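## Task

Move the selector to JOB, then make the machine register exactly these keys, once each, in this order and with nothing else: 45, 34, 33, 54, 43, 53, 55, 35, 44. The registered key is what counts and may differ from the pressed one. TEACH (the start mode) ignores presses for the task but lights the registered key, whose name is printed below it. JOB is one-way, with no lighting of keys. Results that last only because the robot holds them do not count.

## Robot and tools

Robot: two 7-joint arms, left_arm and right_arm, each with a parallel gripper. The names are labels only; left_arm sits on the +y side. The state line gives each gripper's end_effector_position (metres) and end_effector_quat_wxyz in one shared frame: origin on the table top midway between the arms, +x out over the table, +z up. Printed hand positions can be off, more so at long reach. end_effector_position is the spot between the pads when closed; fingertips extend about 33 mm past it when closed, about 9 mm when fully open, and they travel roughly 24 mm further out as the fingers close, so leave clearance above surfaces. Fingers point along the gripper's +z axis and move apart along its y axis.

Tool execute_actions takes "actions", a list with zero or one entry, plus optional "pictures" (boolean). An empty list returns the current state with camera pictures. A wait is {"steps": N} with N up to 300; it sends no command and returns once N control steps have elapsed since the previous result. An action is {"rows": [...], "steps": N} with 1 to 15 rows and N from 4 to 15 (default 15); each step is 1/30 s, each row drives one step, and the final row repeats if rows run out. Refused calls send nothing. Pictures come only with an empty list or pictures: true.

Each row is one flat list of 20 numbers covering both arms, even if only one moves: left_arm's 7 joint targets, then its gripper position, force_limit, speed; then the same 10 for right_arm. Joint numbers are absolute target angles in radians, in column order: waist (-2.744 to 2.744), shoulder (-1.784 to 1.784), upper arm roll (-2.901 to 2.901), elbow (-3.042 to -0.152), forearm roll (-2.807 to 2.807), wrist pitch (0.544 to 4.517), wrist roll (-3.016 to 3.016). Real limits may sit up to 0.018 rad either side. A target more than 0.018 rad beyond a limit, and beyond the joint's last reported angle, gets the call refused; a target past the true limit is clipped there and the result may note "joint sent to its limit" (possibly referring to an earlier action). No such note does not prove more travel is available.

Gripper numbers are scaled to [-1, 1]. position: +1 fully open (140 mm), pads touch near -0.8, -1 closes until blocked. force_limit: about 14 N at -1, 60 N at 0, 107 N at +1 (parts up to 40 mm wide). speed: gap rate about 30 mm/s at -1, 140 at 0, 250 at +1. To keep a gripper unchanged, resend its previous three values; a 0 is a real command. To grasp, send -1 and confirm object_status 2. object_status: 0 moving, 1 blocked while opening, 2 blocked while closing, 3 reached target or pads touching (thin items may still be held). A blocked gripper stays put until position changes by at least 0.01, or the object yields or slips. With status 2, a new force_limit applies only alongside a new position, e.g. toggle -1 and -0.98. position_measured is in counts (3 open, 230 pads touching), not linear in mm.

Motion limits: each step the commanded angle is kept within a lead of the measured angle: 0.248 rad for waist, shoulder, upper arm roll and elbow; 0.677 forearm roll; 0.715 wrist pitch; 1.54 wrist roll. If targets would move a gripper more than 70 mm from where it is, all that arm's targets are pulled back proportionally, so big moves need several calls. Between calls the arms keep heading to the last row's target until everything nearly stops or a step is HELD. Each action's result is taken 4 steps before its end; those steps run afterwards, before the next action.

Result lines: Joint positions and Joint velocities per arm in column order (rad, rad/s); Joint torques are total drive output with per-arm offsets and noise; External joint torques estimate outside load (includes friction and held weight; "no reading" means none). "joint command not followed" means a clearance check altered or blocked joint targets on some steps; the rest of the row was applied. HELD flags steps where your row was partly or wholly not sent. MOTOR HOT warns of heating; an OVER-TEMPERATURE FAULT brakes that arm until it cools.

Avoid: arms colliding or pressing on each other; joint torque reaching limits (waist 35, shoulder 35, upper arm roll 32, elbow 30, forearm roll 12, wrist pitch 12, wrist roll 12 N m) or any outside force on an arm, tool or held item reaching 40 N. Either fault freezes that arm for 10 s and drops the rest of the call. Press keys and the selector gently; avoid drops, slips, slams and hard shoves.

Cameras: cam_high and cam_low (672x504), cam_left_wrist and cam_right_wrist (616x616). zoom_image takes camera (one of those names) and region [x0, y0, x1, y1] in that camera's pixels, origin top-left, at most 504 by 504, and returns a closer view of its latest image. Use it to read key labels and which key lit in TEACH.

finished_scene takes scene (1 or 2), ends that scene irreversibly, reports success, and gives the next task. Replying without any tool call ends all remaining scenes.

Each tool is called in YAML: its name, and indented under it one key for each argument.

## Session

execute_actions:
  actions: []

Scene clock: 0.00 s of 4800.00 s.
left_arm: end_effector_position=(+0.6025, +0.2398, +0.4109) position_measured=3 object_status=3 end_effector_quat_wxyz=(-0.003, +0.896, -0.444, -0.009) | right_arm: end_effector_position=(+0.5141, -0.4850, +0.1003) position_measured=3 object_status=3 end_effector_quat_wxyz=(-0.015, +0.434, +0.901, +0.017)
Joint positions: left_arm=[-0.011  0.002 -0.    -1.57   0.011  1.556 -0.802] | right_arm=[-0.126  0.12  -0.001 -2.246  0.055  2.342  2.203]
Joint velocities: left_arm=[ 0.001  0.001  0.001  0.001  0.    -0.     0.001] | right_arm=[ 0.     0.     0.001 -0.001 -0.     0.     0.001]
Joint torques (N m, as the joint torque sensors report them, + toward a larger angle): no reading
External joint torques (N m, as the arm's controller estimates them; a push from outside toward a larger angle lowers the number): no reading

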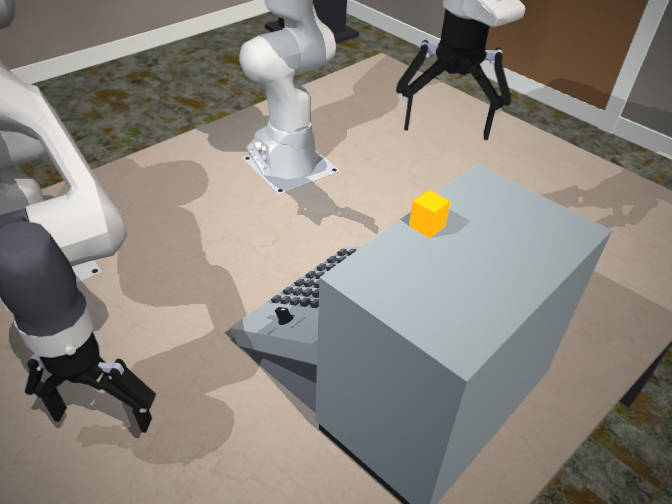

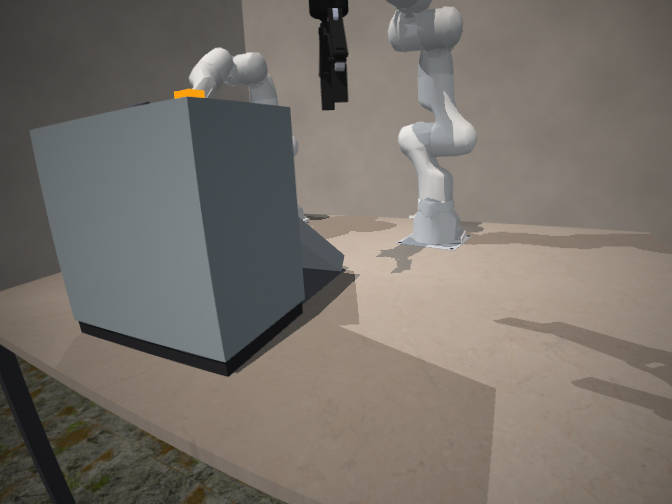

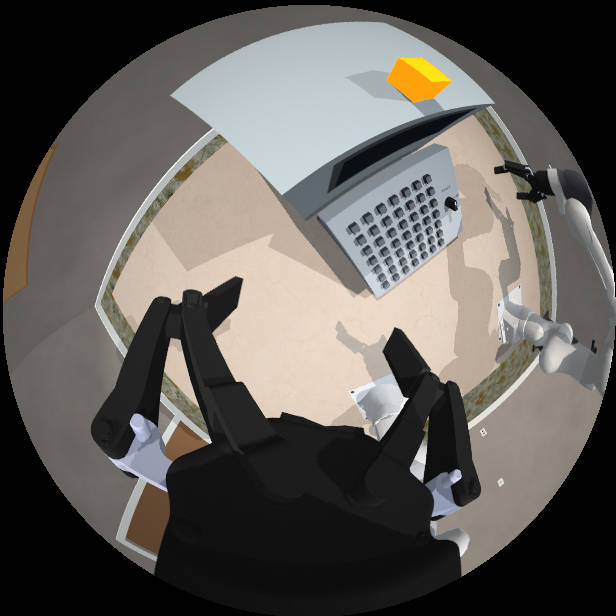

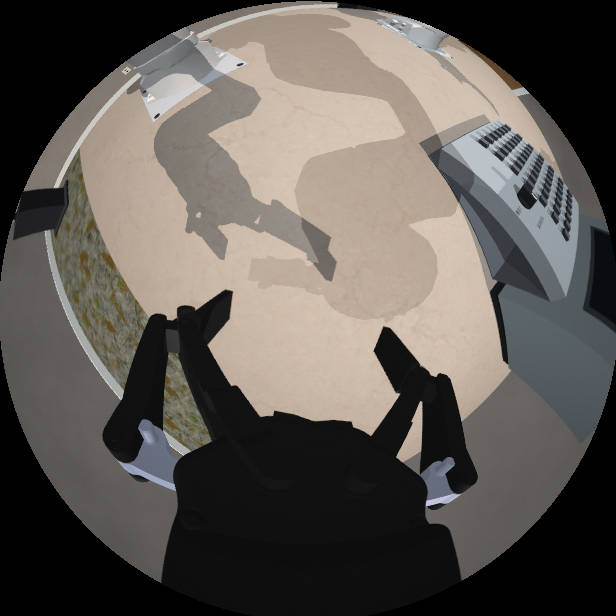

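execute_actions:
  actions:
    - {"rows":[[0.8,-0.162,0.167,-2.0,-0.4,1.544,-1.079,1,0,0,0.2,0.0,0,-1.8,0,1.8,0.5,-1,0,1]],"steps":15}

execute_actions:
  actions:
    - {"rows":[[1.549,-0.162,0.167,-2.636,-0.826,1.544,-1.079,1,0,0,0.7,0.1,0,-1.8,0,1.9,-0.877,-1,0,1]],"steps":15}

execute_actions:
  actions:
    - {"steps":45}
  pictures: true

Scene clock: 0.97 s of 4800.00 s.
left_arm: end_effector_position=(+0.4926, +0.4356, +0.3318) position_measured=3 object_status=3 end_effector_quat_wxyz=(+0.214, +0.975, -0.051, -0.019) | right_arm: end_effector_position=(+0.5879, -0.3523, +0.2736) position_measured=135 object_status=0 end_effector_quat_wxyz=(+0.036, -0.041, +0.998, +0.009)
Joint positions: left_arm=[ 0.484 -0.137  0.149 -1.952 -0.326  1.552 -0.94 ] | right_arm=[ 0.134  0.03  -0.004 -1.909  0.02   2.012  1.51 ]
Joint velocities: left_arm=[ 1.62  -0.058  0.265 -0.429 -0.375 -0.01  -0.309] | right_arm=[ 0.614 -0.282  0.06   1.051 -0.095 -0.933 -2.581]
Joint torques (N m, as the joint torque sensors report them, + toward a larger angle): left_arm=[ -5.89 -33.07  -7.15  26.09  -1.65   1.04  -0.34] | right_arm=[ -0.49 -33.41   0.76  20.57  -0.1    1.33  -0.88]
External joint torques (N m, as the arm's controller estimates them; a push from outside toward a larger angle lowers the number): left_arm=[ 1.76 -0.31  0.96 -1.92 -1.01 -0.56 -0.41] | right_arm=[ 2.25 -1.3   2.78  1.25 -0.76 -0.43 -0.91]
Steps of this call (steps 1 to 18: nothing new was sent; steps 19 to 29: the first 11 steps of this action). Readings (joint positions | what the end effector reports):
19: left_arm=[0.006 -0.019 0.004 -1.607 -0.040 1.559 -0.816] | right_arm=[-0.110 0.119 -0.010 -2.229 0.052 2.307 2.150] | left_arm position_measured=3 object_status=3 | right_arm position_measured=3 object_status=0
20: left_arm=[0.037 -0.045 0.022 -1.651 -0.090 1.557 -0.830] | right_arm=[-0.088 0.112 -0.013 -2.204 0.048 2.272 2.091] | left_arm position_measured=3 object_status=3 | right_arm position_measured=14 object_status=0
22: left_arm=[0.119 -0.086 0.065 -1.733 -0.165 1.556 -0.856] | right_arm=[-0.035 0.090 -0.014 -2.149 0.041 2.213 1.976] | left_arm position_measured=3 object_status=3 | right_arm position_measured=41 object_status=0
26: left_arm=[0.313 -0.128 0.125 -1.886 -0.273 1.554 -0.906] | right_arm=[0.068 0.055 -0.008 -2.020 0.030 2.104 1.740] | left_arm position_measured=3 object_status=3 | right_arm position_measured=95 object_status=0
29: the state above

Scene clock: 1.47 s of 4800.00 s.
left_arm: end_effector_position=(+0.2983, +0.5258, +0.2109) position_measured=3 object_status=3 end_effector_quat_wxyz=(+0.538, +0.643, +0.537, +0.098) | right_arm: end_effector_position=(+0.5332, -0.1203, +0.2856) position_measured=233 object_status=3 end_effector_quat_wxyz=(-0.010, +0.729, -0.685, +0.001)
Joint positions: left_arm=[ 1.494 -0.148  0.181 -2.615 -0.795  1.552 -1.046] | right_arm=[ 0.547  0.082 -0.006 -1.8    0.007  1.901  0.377]
Joint velocities: left_arm=[ 0.899 -0.067  0.04  -0.312 -0.203 -0.    -0.096] | right_arm=[ 1.006  0.149  0.07   0.    -0.    -0.    -2.374]
Joint torques (N m, as the joint torque sensors report them, + toward a larger angle): left_arm=[-10.61 -23.23 -11.56  21.31  -2.55  -2.06  -0.22] | right_arm=[ -0.68 -39.01  -0.9   25.16  -0.01   2.42  -0.78]
External joint torques (N m, as the arm's controller estimates them; a push from outside toward a larger angle lowers the number): left_arm=[ 1.64  0.44  1.09 -0.89 -0.86 -0.04 -0.32] | right_arm=[ 3.05 -0.9   1.25  0.3  -0.61 -0.01 -0.81]
Steps of this call (steps 1 to 4: the last 4 steps of your previous action; steps 5 to 15: the first 11 steps of this action). Readings (joint positions | what the end effector reports):
5: left_arm=[0.776 -0.165 0.161 -2.037 -0.453 1.558 -0.989] | right_arm=[0.216 -0.005 -0.004 -1.805 0.009 1.900 1.084] | left_arm position_measured=3 object_status=3 | right_arm position_measured=203 object_status=0
6: left_arm=[0.852 -0.176 0.161 -2.109 -0.544 1.556 -0.998] | right_arm=[0.244 0.003 -0.008 -1.800 0.008 1.901 1.015] | left_arm position_measured=3 object_status=3 | right_arm position_measured=216 object_status=0
8: left_arm=[1.009 -0.171 0.165 -2.258 -0.663 1.555 -1.013] | right_arm=[0.307 0.025 -0.009 -1.799 0.008 1.901 0.879] | left_arm position_measured=3 object_status=3 | right_arm position_measured=233 object_status=0
12: left_arm=[1.326 -0.151 0.172 -2.540 -0.767 1.553 -1.034] | right_arm=[0.441 0.064 -0.008 -1.799 0.007 1.901 0.599] | left_arm position_measured=3 object_status=3 | right_arm position_measured=233 object_status=0
15: the state above

Scene clock: 2.97 s of 4800.00 s.
left_arm: end_effector_position=(+0.2962, +0.5324, +0.2154) position_measured=3 object_status=3 end_effector_quat_wxyz=(+0.545, +0.615, +0.559, +0.110) | right_arm: end_effector_position=(+0.4845, -0.0385, +0.2743) position_measured=233 object_status=3 end_effector_quat_wxyz=(-0.001, +0.999, -0.053, -0.001)
Joint positions: left_arm=[ 1.547 -0.16   0.169 -2.634 -0.823  1.547 -1.073] | right_arm=[ 0.701  0.101  0.002 -1.8    0.003  1.901 -0.862]
Joint velocities: left_arm=[ 0.001 -0.001  0.     0.    -0.001 -0.    -0.002] | right_arm=[ 0.002 -0.     0.    -0.001  0.001  0.    -0.03 ]
Joint torques (N m, as the joint torque sensors report them, + toward a larger angle): left_arm=[  2.45 -19.86  -1.43  16.8   -1.65  -1.4   -0.32] | right_arm=[ -0.92 -37.43  -0.04  25.31   0.08   2.37  -0.3 ]
External joint torques (N m, as the arm's controller estimates them; a push from outside toward a larger angle lowers the number): left_arm=[ 2.43 -0.35 -1.02 -0.59 -0.85 -0.47 -0.35] | right_arm=[-1.07 -1.67 -0.28  0.82 -0.73 -0.17 -0.3 ]
Kept back: nothing.
Steps of this call (steps 1 to 4: the last 4 steps of your previous action; steps 5 to 45: the robot went on to your last target). Readings (joint positions | what the end effector reports):
1: left_arm=[1.517 -0.151 0.181 -2.623 -0.801 1.552 -1.049] | right_arm=[0.582 0.087 -0.005 -1.800 0.006 1.901 0.284] | left_arm position_measured=3 object_status=3 | right_arm position_measured=233 object_status=3
2: left_arm=[1.530 -0.154 0.180 -2.627 -0.806 1.552 -1.052] | right_arm=[0.617 0.091 -0.004 -1.800 0.006 1.901 0.172] | left_arm position_measured=3 object_status=3 | right_arm position_measured=233 object_status=3
4: left_arm=[1.541 -0.158 0.176 -2.631 -0.813 1.551 -1.056] | right_arm=[0.671 0.098 0.005 -1.800 0.005 1.901 -0.033] | left_arm position_measured=3 object_status=3 | right_arm position_measured=233 object_status=3
8: left_arm=[1.546 -0.160 0.170 -2.633 -0.820 1.549 -1.062] | right_arm=[0.704 0.101 0.011 -1.800 0.005 1.901 -0.331] | left_arm position_measured=3 object_status=3 | right_arm position_measured=233 object_status=3
45: the state above

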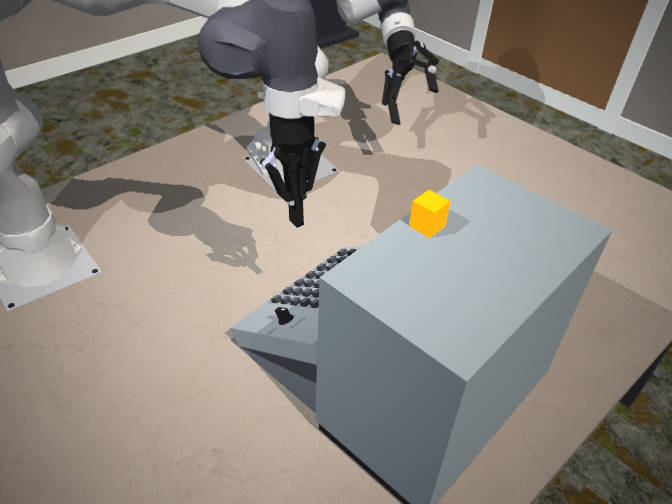

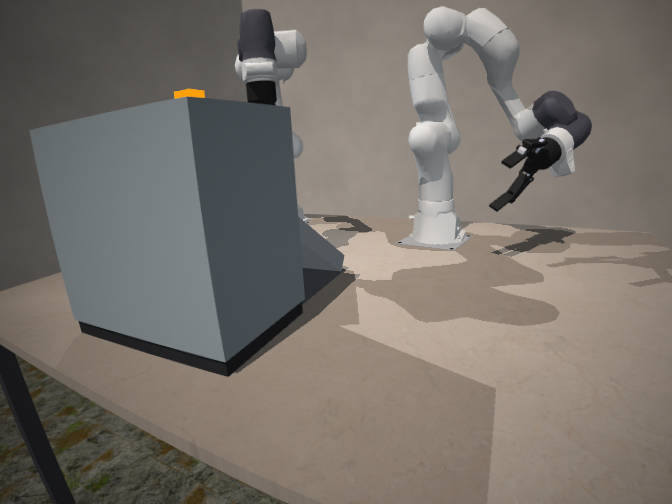

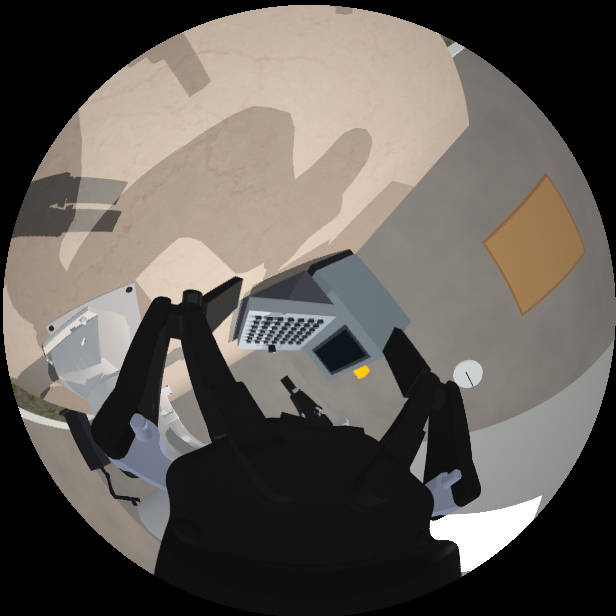

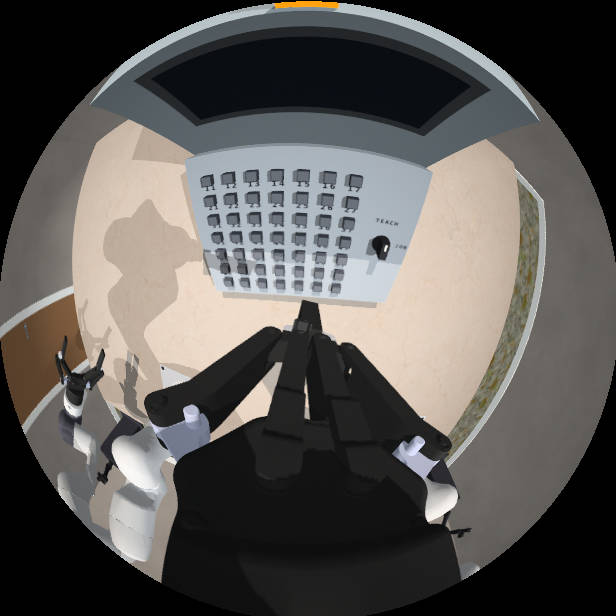

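execute_actions:
  actions:
    - {"rows":[[1.549,-0.162,0.167,-2.636,-0.826,1.544,-1.079,1,0,0,0.707,0.33,0,-1.6,0,1.93,-0.87,-1,0,1]],"steps":15}

execute_actions:
  actions:
    - {"steps":15}
  pictures: true

zoom_image:
  camera: "cam_right_wrist"
  region: [130,100,490,400]

Scene clock: 3.70 s of 4800.00 s.
left_arm: end_effector_position=(+0.2962, +0.5324, +0.2154) position_measured=3 object_status=3 end_effector_quat_wxyz=(+0.545, +0.615, +0.559, +0.110) | right_arm: end_effector_position=(+0.5318, -0.0035, +0.2209) position_measured=233 object_status=3 end_effector_quat_wxyz=(+0.005, +0.999, -0.048, -0.009)
Joint positions: left_arm=[ 1.547 -0.16   0.169 -2.634 -0.823  1.547 -1.074] | right_arm=[ 0.705  0.335  0.002 -1.608  0.003  1.923 -0.869]
Joint velocities: left_arm=[ 0.    -0.001 -0.001 -0.001  0.001  0.     0.   ] | right_arm=[ 0.001 -0.033  0.     0.076  0.001  0.031  0.002]
Joint torques (N m, as the joint torque sensors report them, + toward a larger angle): left_arm=[  2.37 -19.51  -1.61  16.68  -1.67  -1.45  -0.29] | right_arm=[  1.9  -46.08   0.11  26.59   0.19   2.79  -0.11]
External joint torques (N m, as the arm's controller estimates them; a push from outside toward a larger angle lowers the number): left_arm=[ 2.42  0.01 -1.13 -0.68 -0.88 -0.51 -0.32] | right_arm=[ 1.76 -2.3  -0.34  2.07 -0.61  0.32 -0.11]
Steps of this call (steps 1 to 11: the robot went on to your last target; steps 12 to 22: the first 11 steps of this action). Readings (joint positions | what the end effector reports):
12: left_arm=[1.547 -0.160 0.169 -2.634 -0.823 1.547 -1.074] | right_arm=[0.702 0.136 0.002 -1.750 0.003 1.893 -0.869] | left_arm position_measured=3 object_status=3 | right_arm position_measured=233 object_status=3
13: left_arm=[1.547 -0.160 0.169 -2.634 -0.823 1.547 -1.074] | right_arm=[0.703 0.189 0.002 -1.693 0.003 1.902 -0.869] | left_arm position_measured=3 object_status=3 | right_arm position_measured=233 object_status=3
15: left_arm=[1.547 -0.160 0.169 -2.634 -0.823 1.547 -1.074] | right_arm=[0.704 0.269 0.002 -1.639 0.003 1.914 -0.869] | left_arm position_measured=3 object_status=3 | right_arm position_measured=233 object_status=3
19: left_arm=[1.547 -0.160 0.169 -2.634 -0.823 1.547 -1.074] | right_arm=[0.705 0.333 0.002 -1.616 0.003 1.920 -0.869] | left_arm position_measured=3 object_status=3 | right_arm position_measured=233 object_status=3
22: the state above

Scene clock: 4.20 s of 4800.00 s.
left_arm: end_effector_position=(+0.2962, +0.5324, +0.2154) position_measured=3 object_status=3 end_effector_quat_wxyz=(+0.545, +0.615, +0.559, +0.110) | right_arm: end_effector_position=(+0.5358, -0.0007, +0.2282) position_measured=233 object_status=3 end_effector_quat_wxyz=(-0.000, +0.999, -0.048, -0.002)
Joint positions: left_arm=[ 1.547 -0.16   0.169 -2.634 -0.823  1.547 -1.074] | right_arm=[ 0.705  0.33   0.002 -1.601  0.003  1.928 -0.869]
Joint velocities: left_arm=[-0.001  0.001 -0.001  0.     0.    -0.001 -0.001] | right_arm=[-0.001  0.001 -0.    -0.     0.001  0.    -0.002]
Joint torques (N m, as the joint torque sensors report them, + toward a larger angle): left_arm=[  2.31 -19.71  -1.29  16.62  -1.64  -1.39  -0.29] | right_arm=[  1.27 -44.51  -0.11  25.95   0.17   2.91  -0.11]
External joint torques (N m, as the arm's controller estimates them; a push from outside toward a larger angle lowers the number): left_arm=[ 2.31 -0.22 -0.86 -0.79 -0.85 -0.47 -0.32] | right_arm=[ 1.51 -1.71 -0.24  1.65 -0.6   0.4  -0.11]
Kept back: nothing.
Steps of this call (steps 1 to 4: the last 4 steps of your previous action; steps 5 to 15: the robot went on to your last target). Readings (joint positions | what the end effector reports):
1: left_arm=[1.547 -0.160 0.169 -2.634 -0.823 1.547 -1.074] | right_arm=[0.705 0.334 0.002 -1.606 0.003 1.924 -0.869] | left_arm position_measured=3 object_status=3 | right_arm position_measured=233 object_status=3
2: left_arm=[1.547 -0.160 0.169 -2.634 -0.823 1.547 -1.074] | right_arm=[0.705 0.333 0.002 -1.604 0.003 1.925 -0.869] | left_arm position_measured=3 object_status=3 | right_arm position_measured=233 object_status=3
4: left_arm=[1.547 -0.160 0.169 -2.634 -0.823 1.547 -1.074] | right_arm=[0.705 0.331 0.002 -1.602 0.003 1.926 -0.869] | left_arm position_measured=3 object_status=3 | right_arm position_measured=233 object_status=3
8: left_arm=[1.547 -0.160 0.169 -2.634 -0.823 1.547 -1.074] | right_arm=[0.705 0.330 0.002 -1.601 0.003 1.927 -0.869] | left_arm position_measured=3 object_status=3 | right_arm position_measured=233 object_status=3
15: the state above
All arms were judged still, so your last target was given up. Only a new action makes them travel on or press farther. Fingers that are still opening or closing keep moving.

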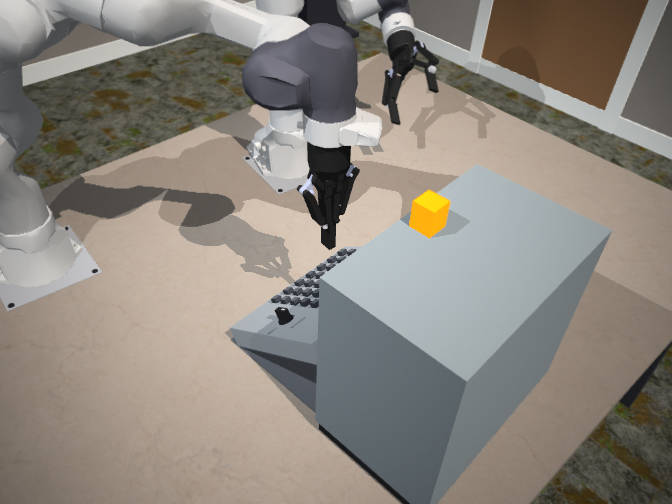

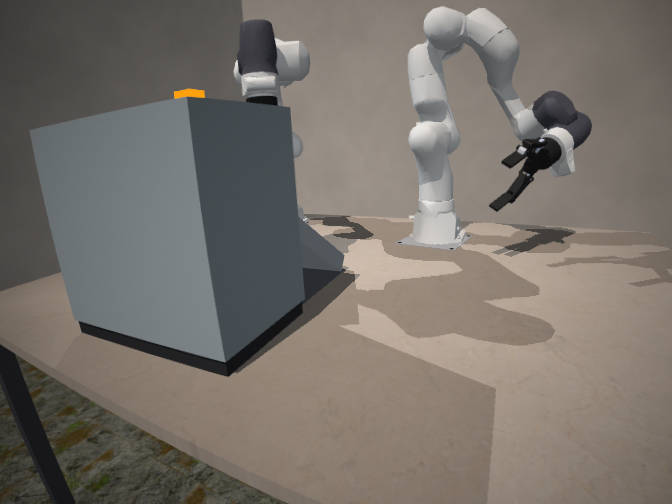

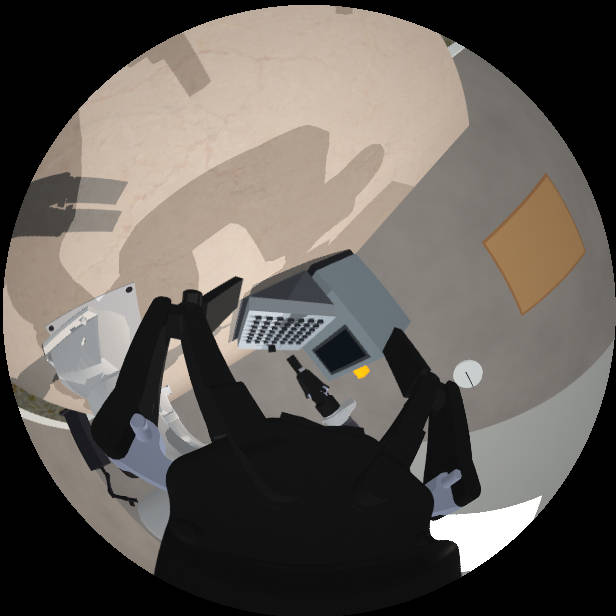

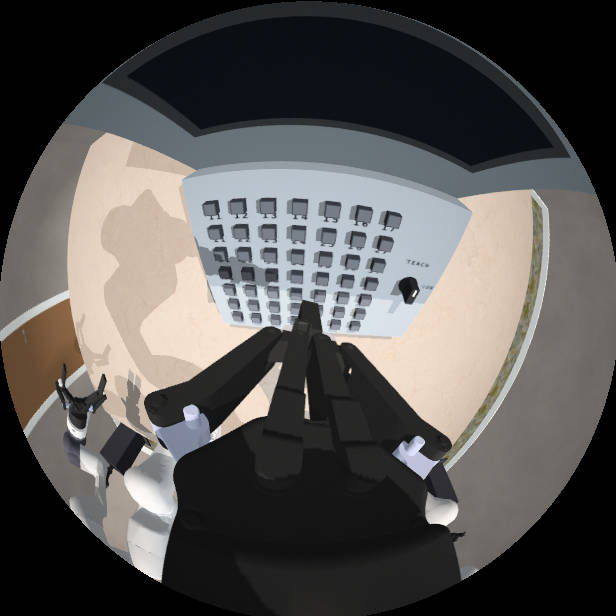

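Region (130, 100, 490, 400) of cam_right_wrist's 616x616 image, scaled by 1.400, with more detail than that image has.

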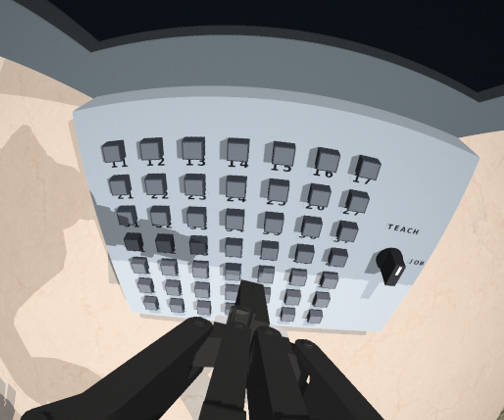

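execute_actions:
  actions:
    - {"rows":[[1.549,-0.162,0.167,-2.636,-0.826,1.544,-1.079,1,0,0,0.707,0.34,0,-1.61,0,1.95,-0.87,-1,0,1],[1.549,-0.162,0.167,-2.636,-0.826,1.544,-1.079,1,0,0,0.707,0.35,0,-1.62,0,1.97,-0.87,-1,0,1],[1.549,-0.162,0.167,-2.636,-0.826,1.544,-1.079,1,0,0,0.707,0.36,0,-1.63,0,1.99,-0.87,-1,0,1],[1.549,-0.162,0.167,-2.636,-0.826,1.544,-1.079,1,0,0,0.707,0.37,0,-1.64,0,2.01,-0.87,-1,0,1],[1.549,-0.162,0.167,-2.636,-0.826,1.544,-1.079,1,0,0,0.707,0.375,0,-1.645,0,2.02,-0.87,-1,0,1]],"steps":15}
  pictures: true

zoom_image:
  camera: "cam_right_wrist"
  region: [130,100,490,400]

Scene clock: 4.97 s of 4800.00 s.
left_arm: end_effector_position=(+0.2962, +0.5324, +0.2154) position_measured=3 object_status=3 end_effector_quat_wxyz=(+0.545, +0.615, +0.559, +0.110) | right_arm: end_effector_position=(+0.5354, -0.0009, +0.1811) position_measured=233 object_status=3 end_effector_quat_wxyz=(+0.006, +0.999, -0.048, -0.010)
Joint positions: left_arm=[ 1.547 -0.16   0.169 -2.634 -0.823  1.547 -1.074] | right_arm=[ 0.705  0.379  0.002 -1.646  0.003  2.002 -0.869]
Joint velocities: left_arm=[ 0.     0.     0.001 -0.001 -0.    -0.     0.001] | right_arm=[ 0.001  0.002 -0.    -0.006  0.002  0.089 -0.   ]
Joint torques (N m, as the joint torque sensors report them, + toward a larger angle): left_arm=[  1.85 -19.59  -1.56  16.97  -1.63  -1.41  -0.28] | right_arm=[  1.25 -48.56   0.16  25.29   0.15   3.08  -0.13]
External joint torques (N m, as the arm's controller estimates them; a push from outside toward a larger angle lowers the number): left_arm=[ 1.8  -0.16 -1.19 -0.37 -0.84 -0.48 -0.3 ] | right_arm=[ 1.13 -1.35 -0.33 -0.51 -0.65  0.37 -0.13]
Steps of this call (steps 1 to 12: nothing new was sent; steps 13 to 23: the first 11 steps of this action). Readings (joint positions | what the end effector reports):
13: left_arm=[1.547 -0.160 0.169 -2.634 -0.823 1.547 -1.074] | right_arm=[0.705 0.330 0.002 -1.602 0.003 1.931 -0.869] | left_arm position_measured=3 object_status=3 | right_arm position_measured=233 object_status=3
14: left_arm=[1.547 -0.160 0.169 -2.634 -0.823 1.547 -1.074] | right_arm=[0.705 0.332 0.002 -1.605 0.003 1.938 -0.869] | left_arm position_measured=3 object_status=3 | right_arm position_measured=233 object_status=3
16: left_arm=[1.547 -0.160 0.169 -2.634 -0.823 1.547 -1.074] | right_arm=[0.705 0.343 0.002 -1.617 0.003 1.958 -0.869] | left_arm position_measured=3 object_status=3 | right_arm position_measured=233 object_status=3
20: left_arm=[1.547 -0.160 0.169 -2.634 -0.823 1.547 -1.074] | right_arm=[0.705 0.373 0.002 -1.641 0.003 1.990 -0.869] | left_arm position_measured=3 object_status=3 | right_arm position_measured=233 object_status=3
23: the state above

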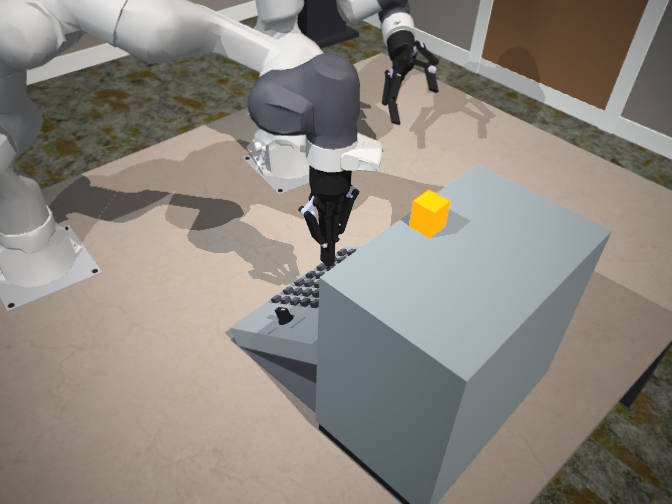

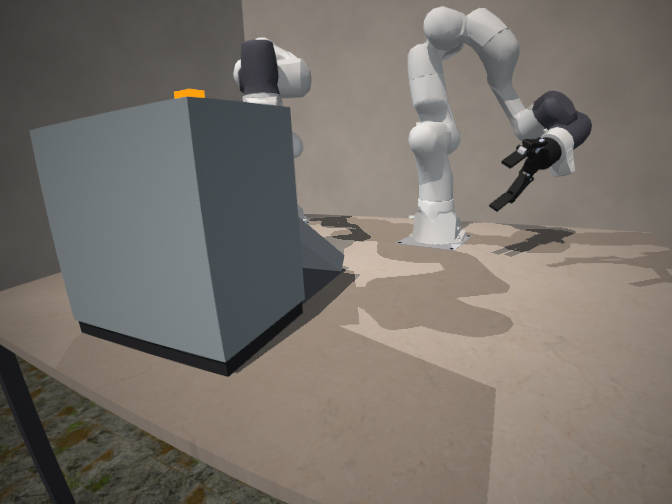

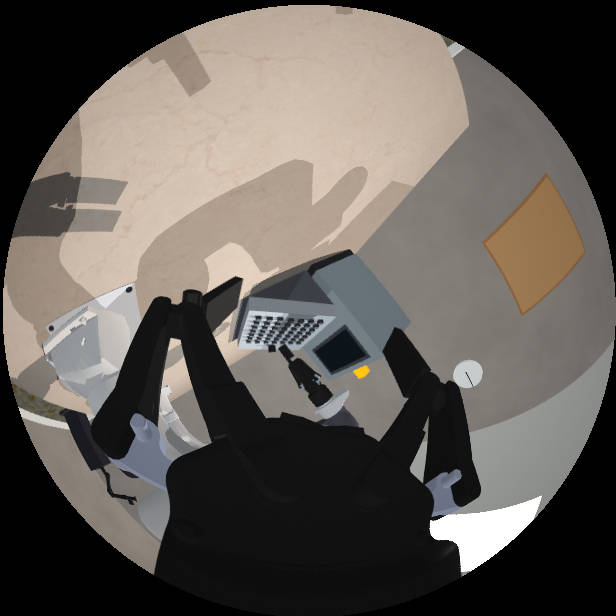

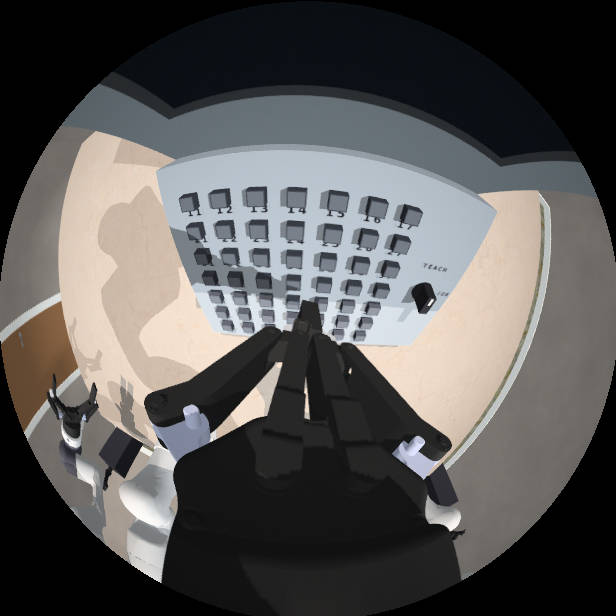

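Region (130, 100, 490, 400) of cam_right_wrist's 616x616 image, scaled by 1.400, with more detail than that image has.

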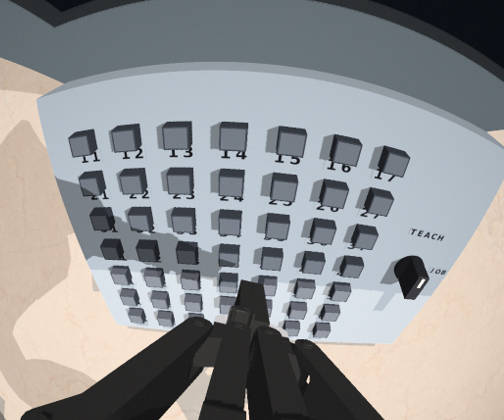

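execute_actions:
  actions:
    - {"rows":[[1.549,-0.162,0.167,-2.636,-0.826,1.544,-1.079,1,0,0,0.735,0.375,0,-1.645,0,2.02,-0.842,-1,0,1],[1.549,-0.162,0.167,-2.636,-0.826,1.544,-1.079,1,0,0,0.735,0.375,0,-1.645,0,2.02,-0.842,-1,0,1],[1.549,-0.162,0.167,-2.636,-0.826,1.544,-1.079,1,0,0,0.735,0.375,0,-1.645,0,2.02,-0.842,-1,0,1],[1.549,-0.162,0.167,-2.636,-0.826,1.544,-1.079,1,0,0,0.735,0.375,0,-1.645,0,2.02,-0.842,-1,0,1],[1.549,-0.162,0.167,-2.636,-0.826,1.544,-1.079,1,0,0,0.735,0.375,0,-1.645,0,2.02,-0.842,-1,0,1],[1.549,-0.162,0.167,-2.636,-0.826,1.544,-1.079,1,0,0,0.735,0.38,0,-1.65,0,2.03,-0.842,-1,0,1],[1.549,-0.162,0.167,-2.636,-0.826,1.544,-1.079,1,0,0,0.735,0.385,0,-1.655,0,2.04,-0.842,-1,0,1],[1.549,-0.162,0.167,-2.636,-0.826,1.544,-1.079,1,0,0,0.735,0.39,0,-1.66,0,2.05,-0.842,-1,0,1],[1.549,-0.162,0.167,-2.636,-0.826,1.544,-1.079,1,0,0,0.735,0.395,0,-1.665,0,2.06,-0.842,-1,0,1]],"steps":15}

execute_actions:
  actions:
    - {"steps":8}
  pictures: true

zoom_image:
  camera: "cam_right_wrist"
  region: [130,100,490,400]

Scene clock: 5.67 s of 4800.00 s.
left_arm: end_effector_position=(+0.2962, +0.5324, +0.2154) position_measured=3 object_status=3 end_effector_quat_wxyz=(+0.545, +0.615, +0.559, +0.110) | right_arm: end_effector_position=(+0.5292, +0.0176, +0.1721) position_measured=233 object_status=3 end_effector_quat_wxyz=(+0.001, +0.999, -0.041, -0.003)
Joint positions: left_arm=[ 1.547 -0.16   0.169 -2.634 -0.823  1.547 -1.074] | right_arm=[ 0.735  0.389  0.    -1.659  0.003  2.041 -0.854]
Joint velocities: left_arm=[-0.    -0.    -0.    -0.    -0.     0.    -0.002] | right_arm=[ 0.     0.105  0.    -0.078  0.     0.096  0.021]
Joint torques (N m, as the joint torque sensors report them, + toward a larger angle): left_arm=[  2.03 -19.66  -1.91  16.55  -1.61  -1.33  -0.29] | right_arm=[  0.12 -47.25   1.14  24.38   0.16   2.93   0.22]
External joint torques (N m, as the arm's controller estimates them; a push from outside toward a larger angle lowers the number): left_arm=[ 2.05 -0.13 -1.46 -0.85 -0.81 -0.4  -0.32] | right_arm=[ 0.   -0.66  0.68 -0.92 -0.6   0.27  0.22]
Steps of this call (steps 1 to 4: the last 4 steps of your previous action; steps 5 to 10: the robot went on to your last target; steps 11 to 21: the first 11 steps of this action). Readings (joint positions | what the end effector reports):
11: left_arm=[1.547 -0.160 0.169 -2.634 -0.823 1.547 -1.074] | right_arm=[0.709 0.376 -0.001 -1.646 0.003 2.016 -0.867] | left_arm position_measured=3 object_status=3 | right_arm position_measured=233 object_status=3
12: left_arm=[1.547 -0.160 0.169 -2.634 -0.823 1.547 -1.074] | right_arm=[0.714 0.376 -0.002 -1.646 0.003 2.017 -0.865] | left_arm position_measured=3 object_status=3 | right_arm position_measured=233 object_status=3
14: left_arm=[1.547 -0.160 0.169 -2.634 -0.823 1.547 -1.074] | right_arm=[0.725 0.376 -0.001 -1.646 0.003 2.017 -0.861] | left_arm position_measured=3 object_status=3 | right_arm position_measured=233 object_status=3
18: left_arm=[1.547 -0.160 0.169 -2.634 -0.823 1.547 -1.074] | right_arm=[0.734 0.379 0.000 -1.650 0.003 2.027 -0.856] | left_arm position_measured=3 object_status=3 | right_arm position_measured=233 object_status=3
21: the state above

Scene clock: 5.93 s of 4800.00 s.
left_arm: end_effector_position=(+0.2962, +0.5324, +0.2154) position_measured=3 object_status=3 end_effector_quat_wxyz=(+0.545, +0.615, +0.559, +0.110) | right_arm: end_effector_position=(+0.5297, +0.0179, +0.1658) position_measured=233 object_status=3 end_effector_quat_wxyz=(+0.001, +0.999, -0.043, -0.003)
Joint positions: left_arm=[ 1.547 -0.16   0.169 -2.634 -0.823  1.547 -1.074] | right_arm=[ 0.735  0.396  0.    -1.664  0.003  2.054 -0.85 ]
Joint velocities: left_arm=[-0.001  0.002 -0.     0.    -0.001 -0.001 -0.002] | right_arm=[-0.    -0.001 -0.     0.001  0.001  0.024  0.008]
Joint torques (N m, as the joint torque sensors report them, + toward a larger angle): left_arm=[  1.66 -19.34  -1.58  16.53  -1.62  -1.4   -0.22] | right_arm=[  0.26 -47.1    1.2   24.3    0.18   2.76   0.21]
External joint torques (N m, as the arm's controller estimates them; a push from outside toward a larger angle lowers the number): left_arm=[ 1.73  0.01 -1.08 -0.81 -0.83 -0.46 -0.25] | right_arm=[ 0.3  -2.63  0.86  0.34 -0.56  0.25  0.21]
Kept back: nothing.
Steps of this call (steps 1 to 4: the last 4 steps of your previous action; steps 5 to 8: the robot went on to your last target). Readings (joint positions | what the end effector reports):
1: left_arm=[1.547 -0.160 0.169 -2.634 -0.823 1.547 -1.074] | right_arm=[0.735 0.392 0.000 -1.661 0.003 2.044 -0.853] | left_arm position_measured=3 object_status=3 | right_arm position_measured=233 object_status=3
2: left_arm=[1.547 -0.160 0.169 -2.634 -0.823 1.547 -1.074] | right_arm=[0.735 0.394 0.000 -1.663 0.003 2.046 -0.853] | left_arm position_measured=3 object_status=3 | right_arm position_measured=233 object_status=3
4: left_arm=[1.547 -0.160 0.169 -2.634 -0.823 1.547 -1.074] | right_arm=[0.735 0.396 0.000 -1.664 0.003 2.050 -0.852] | left_arm position_measured=3 object_status=3 | right_arm position_measured=233 object_status=3
8: the state above

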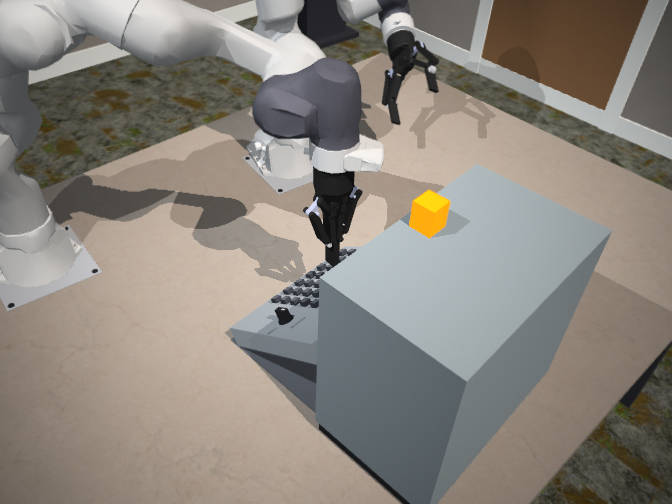

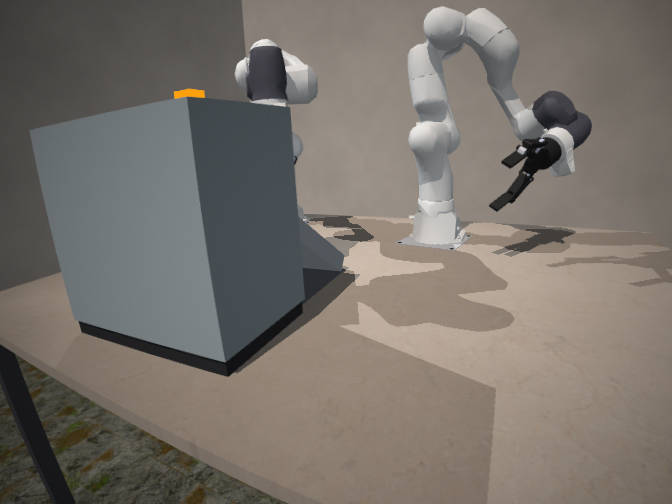

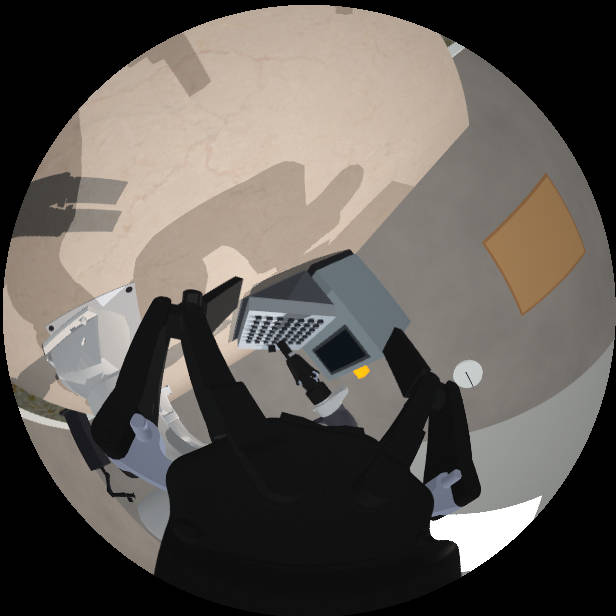

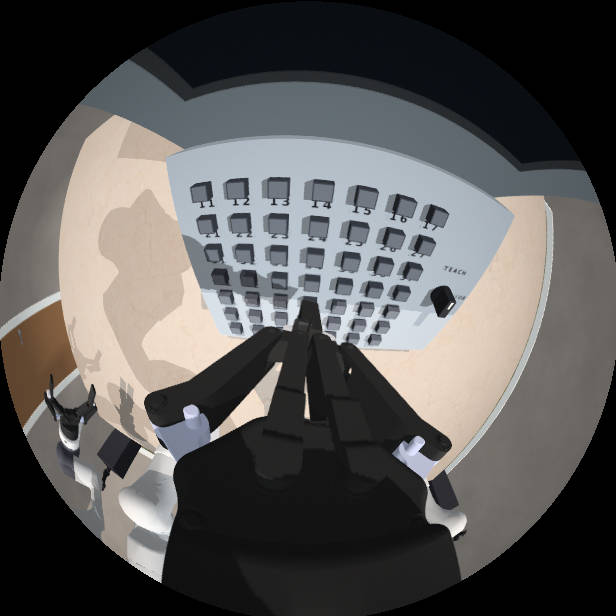

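Region (130, 100, 490, 400) of cam_right_wrist's 616x616 image, scaled by 1.400, with more detail than that image has.

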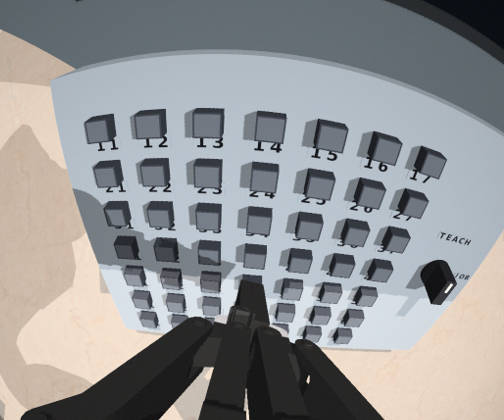

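execute_actions:
  actions:
    - {"rows":[[1.549,-0.162,0.167,-2.636,-0.826,1.544,-1.079,1,0,0,0.735,0.4,0,-1.67,0,2.07,-0.842,-1,0,1],[1.549,-0.162,0.167,-2.636,-0.826,1.544,-1.079,1,0,0,0.735,0.405,0,-1.675,0,2.08,-0.842,-1,0,1],[1.549,-0.162,0.167,-2.636,-0.826,1.544,-1.079,1,0,0,0.735,0.41,0,-1.68,0,2.09,-0.842,-1,0,1],[1.549,-0.162,0.167,-2.636,-0.826,1.544,-1.079,1,0,0,0.735,0.415,0,-1.685,0,2.1,-0.842,-1,0,1],[1.549,-0.162,0.167,-2.636,-0.826,1.544,-1.079,1,0,0,0.735,0.42,0,-1.69,0,2.11,-0.842,-1,0,1]],"steps":15}

execute_actions:
  actions:
    - {"rows":[[1.549,-0.162,0.167,-2.636,-0.826,1.544,-1.079,1,0,0,0.735,0.3,0,-1.7,0,2.0,-0.842,-1,0,1]],"steps":15}

execute_actions:
  actions:
    - {"steps":6}
  pictures: true

zoom_image:
  camera: "cam_right_wrist"
  region: [130,100,490,400]

Scene clock: 6.60 s of 4800.00 s.
left_arm: end_effector_position=(+0.2962, +0.5324, +0.2154) position_measured=3 object_status=3 end_effector_quat_wxyz=(+0.545, +0.615, +0.559, +0.110) | right_arm: end_effector_position=(+0.5286, +0.0170, +0.1411) position_measured=233 object_status=3 end_effector_quat_wxyz=(+0.003, +0.999, -0.045, -0.006)
Joint positions: left_arm=[ 1.547 -0.16   0.169 -2.634 -0.823  1.547 -1.074] | right_arm=[ 0.735  0.422  0.    -1.69   0.003  2.098 -0.848]
Joint velocities: left_arm=[ 0.001  0.001 -0.     0.001 -0.001 -0.    -0.001] | right_arm=[ 0.001  0.005 -0.    -0.006 -0.     0.052  0.002]
Joint torques (N m, as the joint torque sensors report them, + toward a larger angle): left_arm=[  2.03 -19.65  -1.45  17.02  -1.64  -1.45  -0.29] | right_arm=[  0.16 -48.25   1.22  24.65   0.16   3.11   0.23]
External joint torques (N m, as the arm's controller estimates them; a push from outside toward a larger angle lowers the number): left_arm=[ 2.03 -0.22 -1.02 -0.41 -0.85 -0.52 -0.32] | right_arm=[ 0.08 -1.31  0.75 -0.19 -0.58  0.45  0.23]
Steps of this call (steps 1 to 9: the robot went on to your last target; steps 10 to 20: the first 11 steps of this action). Readings (joint positions | what the end effector reports):
10: left_arm=[1.547 -0.160 0.169 -2.634 -0.823 1.547 -1.074] | right_arm=[0.735 0.396 0.000 -1.665 0.003 2.059 -0.848] | left_arm position_measured=3 object_status=3 | right_arm position_measured=233 object_status=3
11: left_arm=[1.547 -0.160 0.169 -2.634 -0.823 1.547 -1.074] | right_arm=[0.735 0.397 0.000 -1.667 0.003 2.063 -0.848] | left_arm position_measured=3 object_status=3 | right_arm position_measured=233 object_status=3
13: left_arm=[1.547 -0.160 0.169 -2.634 -0.823 1.547 -1.074] | right_arm=[0.735 0.401 0.000 -1.672 0.003 2.073 -0.848] | left_arm position_measured=3 object_status=3 | right_arm position_measured=233 object_status=3
17: left_arm=[1.547 -0.160 0.169 -2.634 -0.823 1.547 -1.074] | right_arm=[0.735 0.418 0.000 -1.686 0.003 2.092 -0.848] | left_arm position_measured=3 object_status=3 | right_arm position_measured=233 object_status=3
20: the state above

Scene clock: 7.10 s of 4800.00 s.
left_arm: end_effector_position=(+0.2962, +0.5323, +0.2154) position_measured=3 object_status=3 end_effector_quat_wxyz=(+0.545, +0.615, +0.559, +0.110) | right_arm: end_effector_position=(+0.5213, +0.0116, +0.2146) position_measured=233 object_status=3 end_effector_quat_wxyz=(-0.009, +0.999, -0.045, +0.009)
Joint positions: left_arm=[ 1.547 -0.16   0.169 -2.634 -0.823  1.547 -1.074] | right_arm=[ 0.735  0.294  0.    -1.695  0.002  2.015 -0.847]
Joint velocities: left_arm=[-0.    -0.002  0.001  0.001 -0.    -0.     0.   ] | right_arm=[ 0.     0.048  0.    -0.033 -0.    -0.079 -0.001]
Joint torques (N m, as the joint torque sensors report them, + toward a larger angle): left_arm=[  1.7  -19.07  -1.17  16.78  -1.65  -1.37  -0.26] | right_arm=[  0.08 -41.76   0.95  23.76   0.23   2.28   0.21]
External joint torques (N m, as the arm's controller estimates them; a push from outside toward a larger angle lowers the number): left_arm=[ 1.67  0.46 -0.77 -0.66 -0.85 -0.44 -0.29] | right_arm=[ 0.03 -0.73  0.63 -0.2  -0.53 -0.29  0.21]
Steps of this call (steps 1 to 4: the last 4 steps of your previous action; steps 5 to 15: the first 11 steps of this action). Readings (joint positions | what the end effector reports):
5: left_arm=[1.547 -0.160 0.169 -2.634 -0.823 1.547 -1.074] | right_arm=[0.735 0.408 0.000 -1.699 0.003 2.087 -0.848] | left_arm position_measured=3 object_status=3 | right_arm position_measured=233 object_status=3
6: left_arm=[1.547 -0.160 0.169 -2.634 -0.823 1.547 -1.074] | right_arm=[0.735 0.383 0.000 -1.706 0.002 2.069 -0.848] | left_arm position_measured=3 object_status=3 | right_arm position_measured=233 object_status=3
8: left_arm=[1.547 -0.160 0.169 -2.634 -0.823 1.547 -1.074] | right_arm=[0.735 0.335 0.000 -1.703 0.002 2.046 -0.848] | left_arm position_measured=3 object_status=3 | right_arm position_measured=233 object_status=3
12: left_arm=[1.547 -0.160 0.169 -2.634 -0.823 1.547 -1.074] | right_arm=[0.735 0.293 0.000 -1.694 0.002 2.025 -0.848] | left_arm position_measured=3 object_status=3 | right_arm position_measured=233 object_status=3
15: the state above

Scene clock: 7.30 s of 4800.00 s.
left_arm: end_effector_position=(+0.2962, +0.5323, +0.2154) position_measured=3 object_status=3 end_effector_quat_wxyz=(+0.545, +0.615, +0.559, +0.110) | right_arm: end_effector_position=(+0.5171, +0.0086, +0.2084) position_measured=233 object_status=3 end_effector_quat_wxyz=(-0.003, +0.999, -0.045, +0.002)
Joint positions: left_arm=[ 1.547 -0.16   0.169 -2.634 -0.823  1.547 -1.074] | right_arm=[ 0.735  0.3    0.    -1.699  0.002  2.006 -0.847]
Joint velocities: left_arm=[-0.    -0.    -0.     0.     0.    -0.    -0.002] | right_arm=[-0.     0.002  0.    -0.002  0.001 -0.025  0.   ]
Joint torques (N m, as the joint torque sensors report them, + toward a larger angle): left_arm=[  2.12 -19.65  -1.14  17.07  -1.6   -1.37  -0.24] | right_arm=[  0.06 -43.49   0.95  24.13   0.24   2.25   0.21]
External joint torques (N m, as the arm's controller estimates them; a push from outside toward a larger angle lowers the number): left_arm=[ 2.11 -0.18 -0.71 -0.32 -0.81 -0.44 -0.27] | right_arm=[ 0.1  -0.89  0.7  -0.55 -0.53 -0.36  0.21]
Kept back: nothing.
Steps of this call (steps 1 to 4: the last 4 steps of your previous action; steps 5 to 6: the robot went on to your last target). Readings (joint positions | what the end effector reports):
1: left_arm=[1.547 -0.160 0.169 -2.634 -0.823 1.547 -1.074] | right_arm=[0.735 0.296 0.000 -1.696 0.002 2.013 -0.847] | left_arm position_measured=3 object_status=3 | right_arm position_measured=233 object_status=3
2: left_arm=[1.547 -0.160 0.169 -2.634 -0.823 1.547 -1.074] | right_arm=[0.735 0.297 0.000 -1.697 0.002 2.011 -0.847] | left_arm position_measured=3 object_status=3 | right_arm position_measured=233 object_status=3
4: left_arm=[1.547 -0.160 0.169 -2.634 -0.823 1.547 -1.074] | right_arm=[0.735 0.299 0.000 -1.698 0.002 2.008 -0.847] | left_arm position_measured=3 object_status=3 | right_arm position_measured=233 object_status=3
6: the state above

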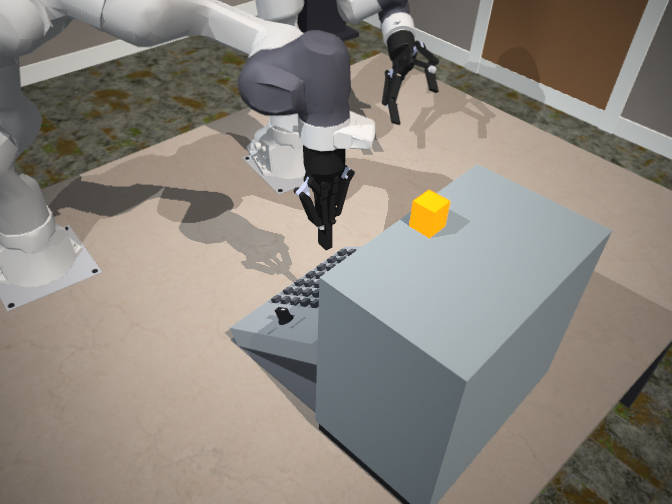

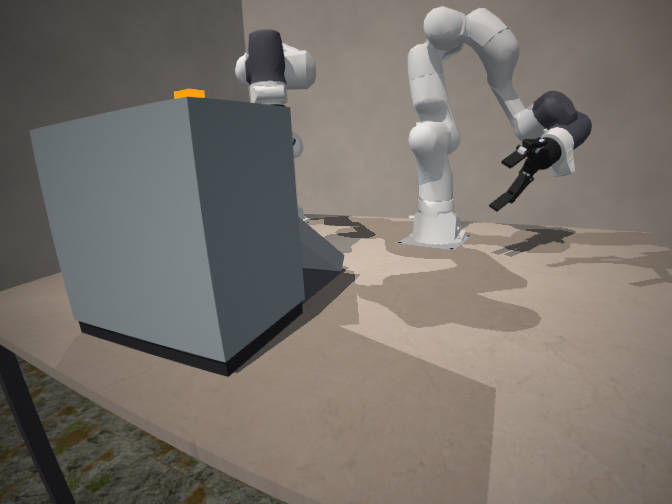

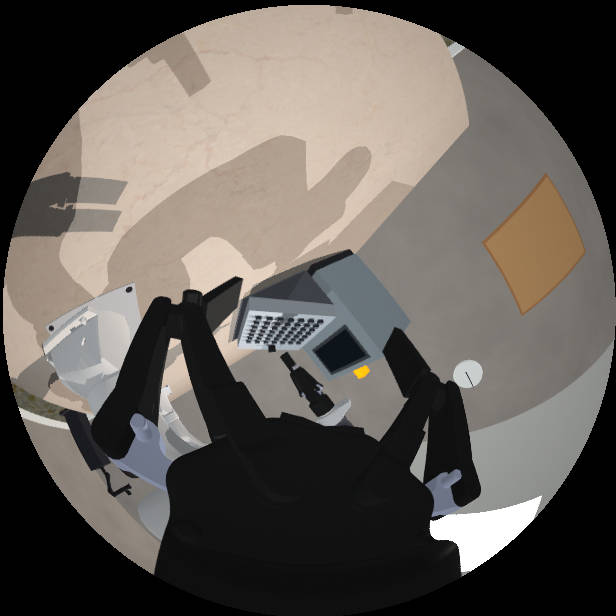

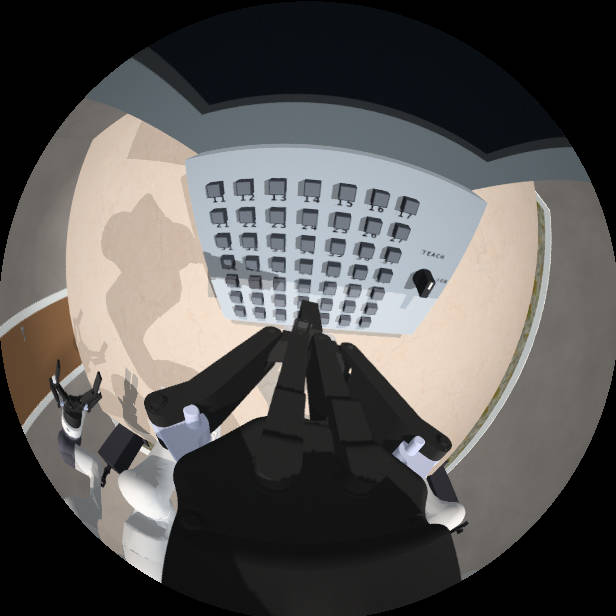

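Region (130, 100, 490, 400) of cam_right_wrist's 616x616 image, scaled by 1.400, with more detail than that image has.

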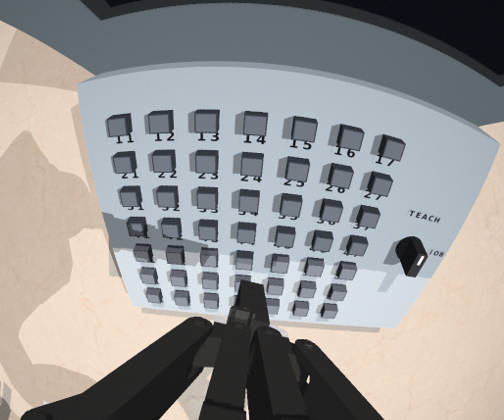

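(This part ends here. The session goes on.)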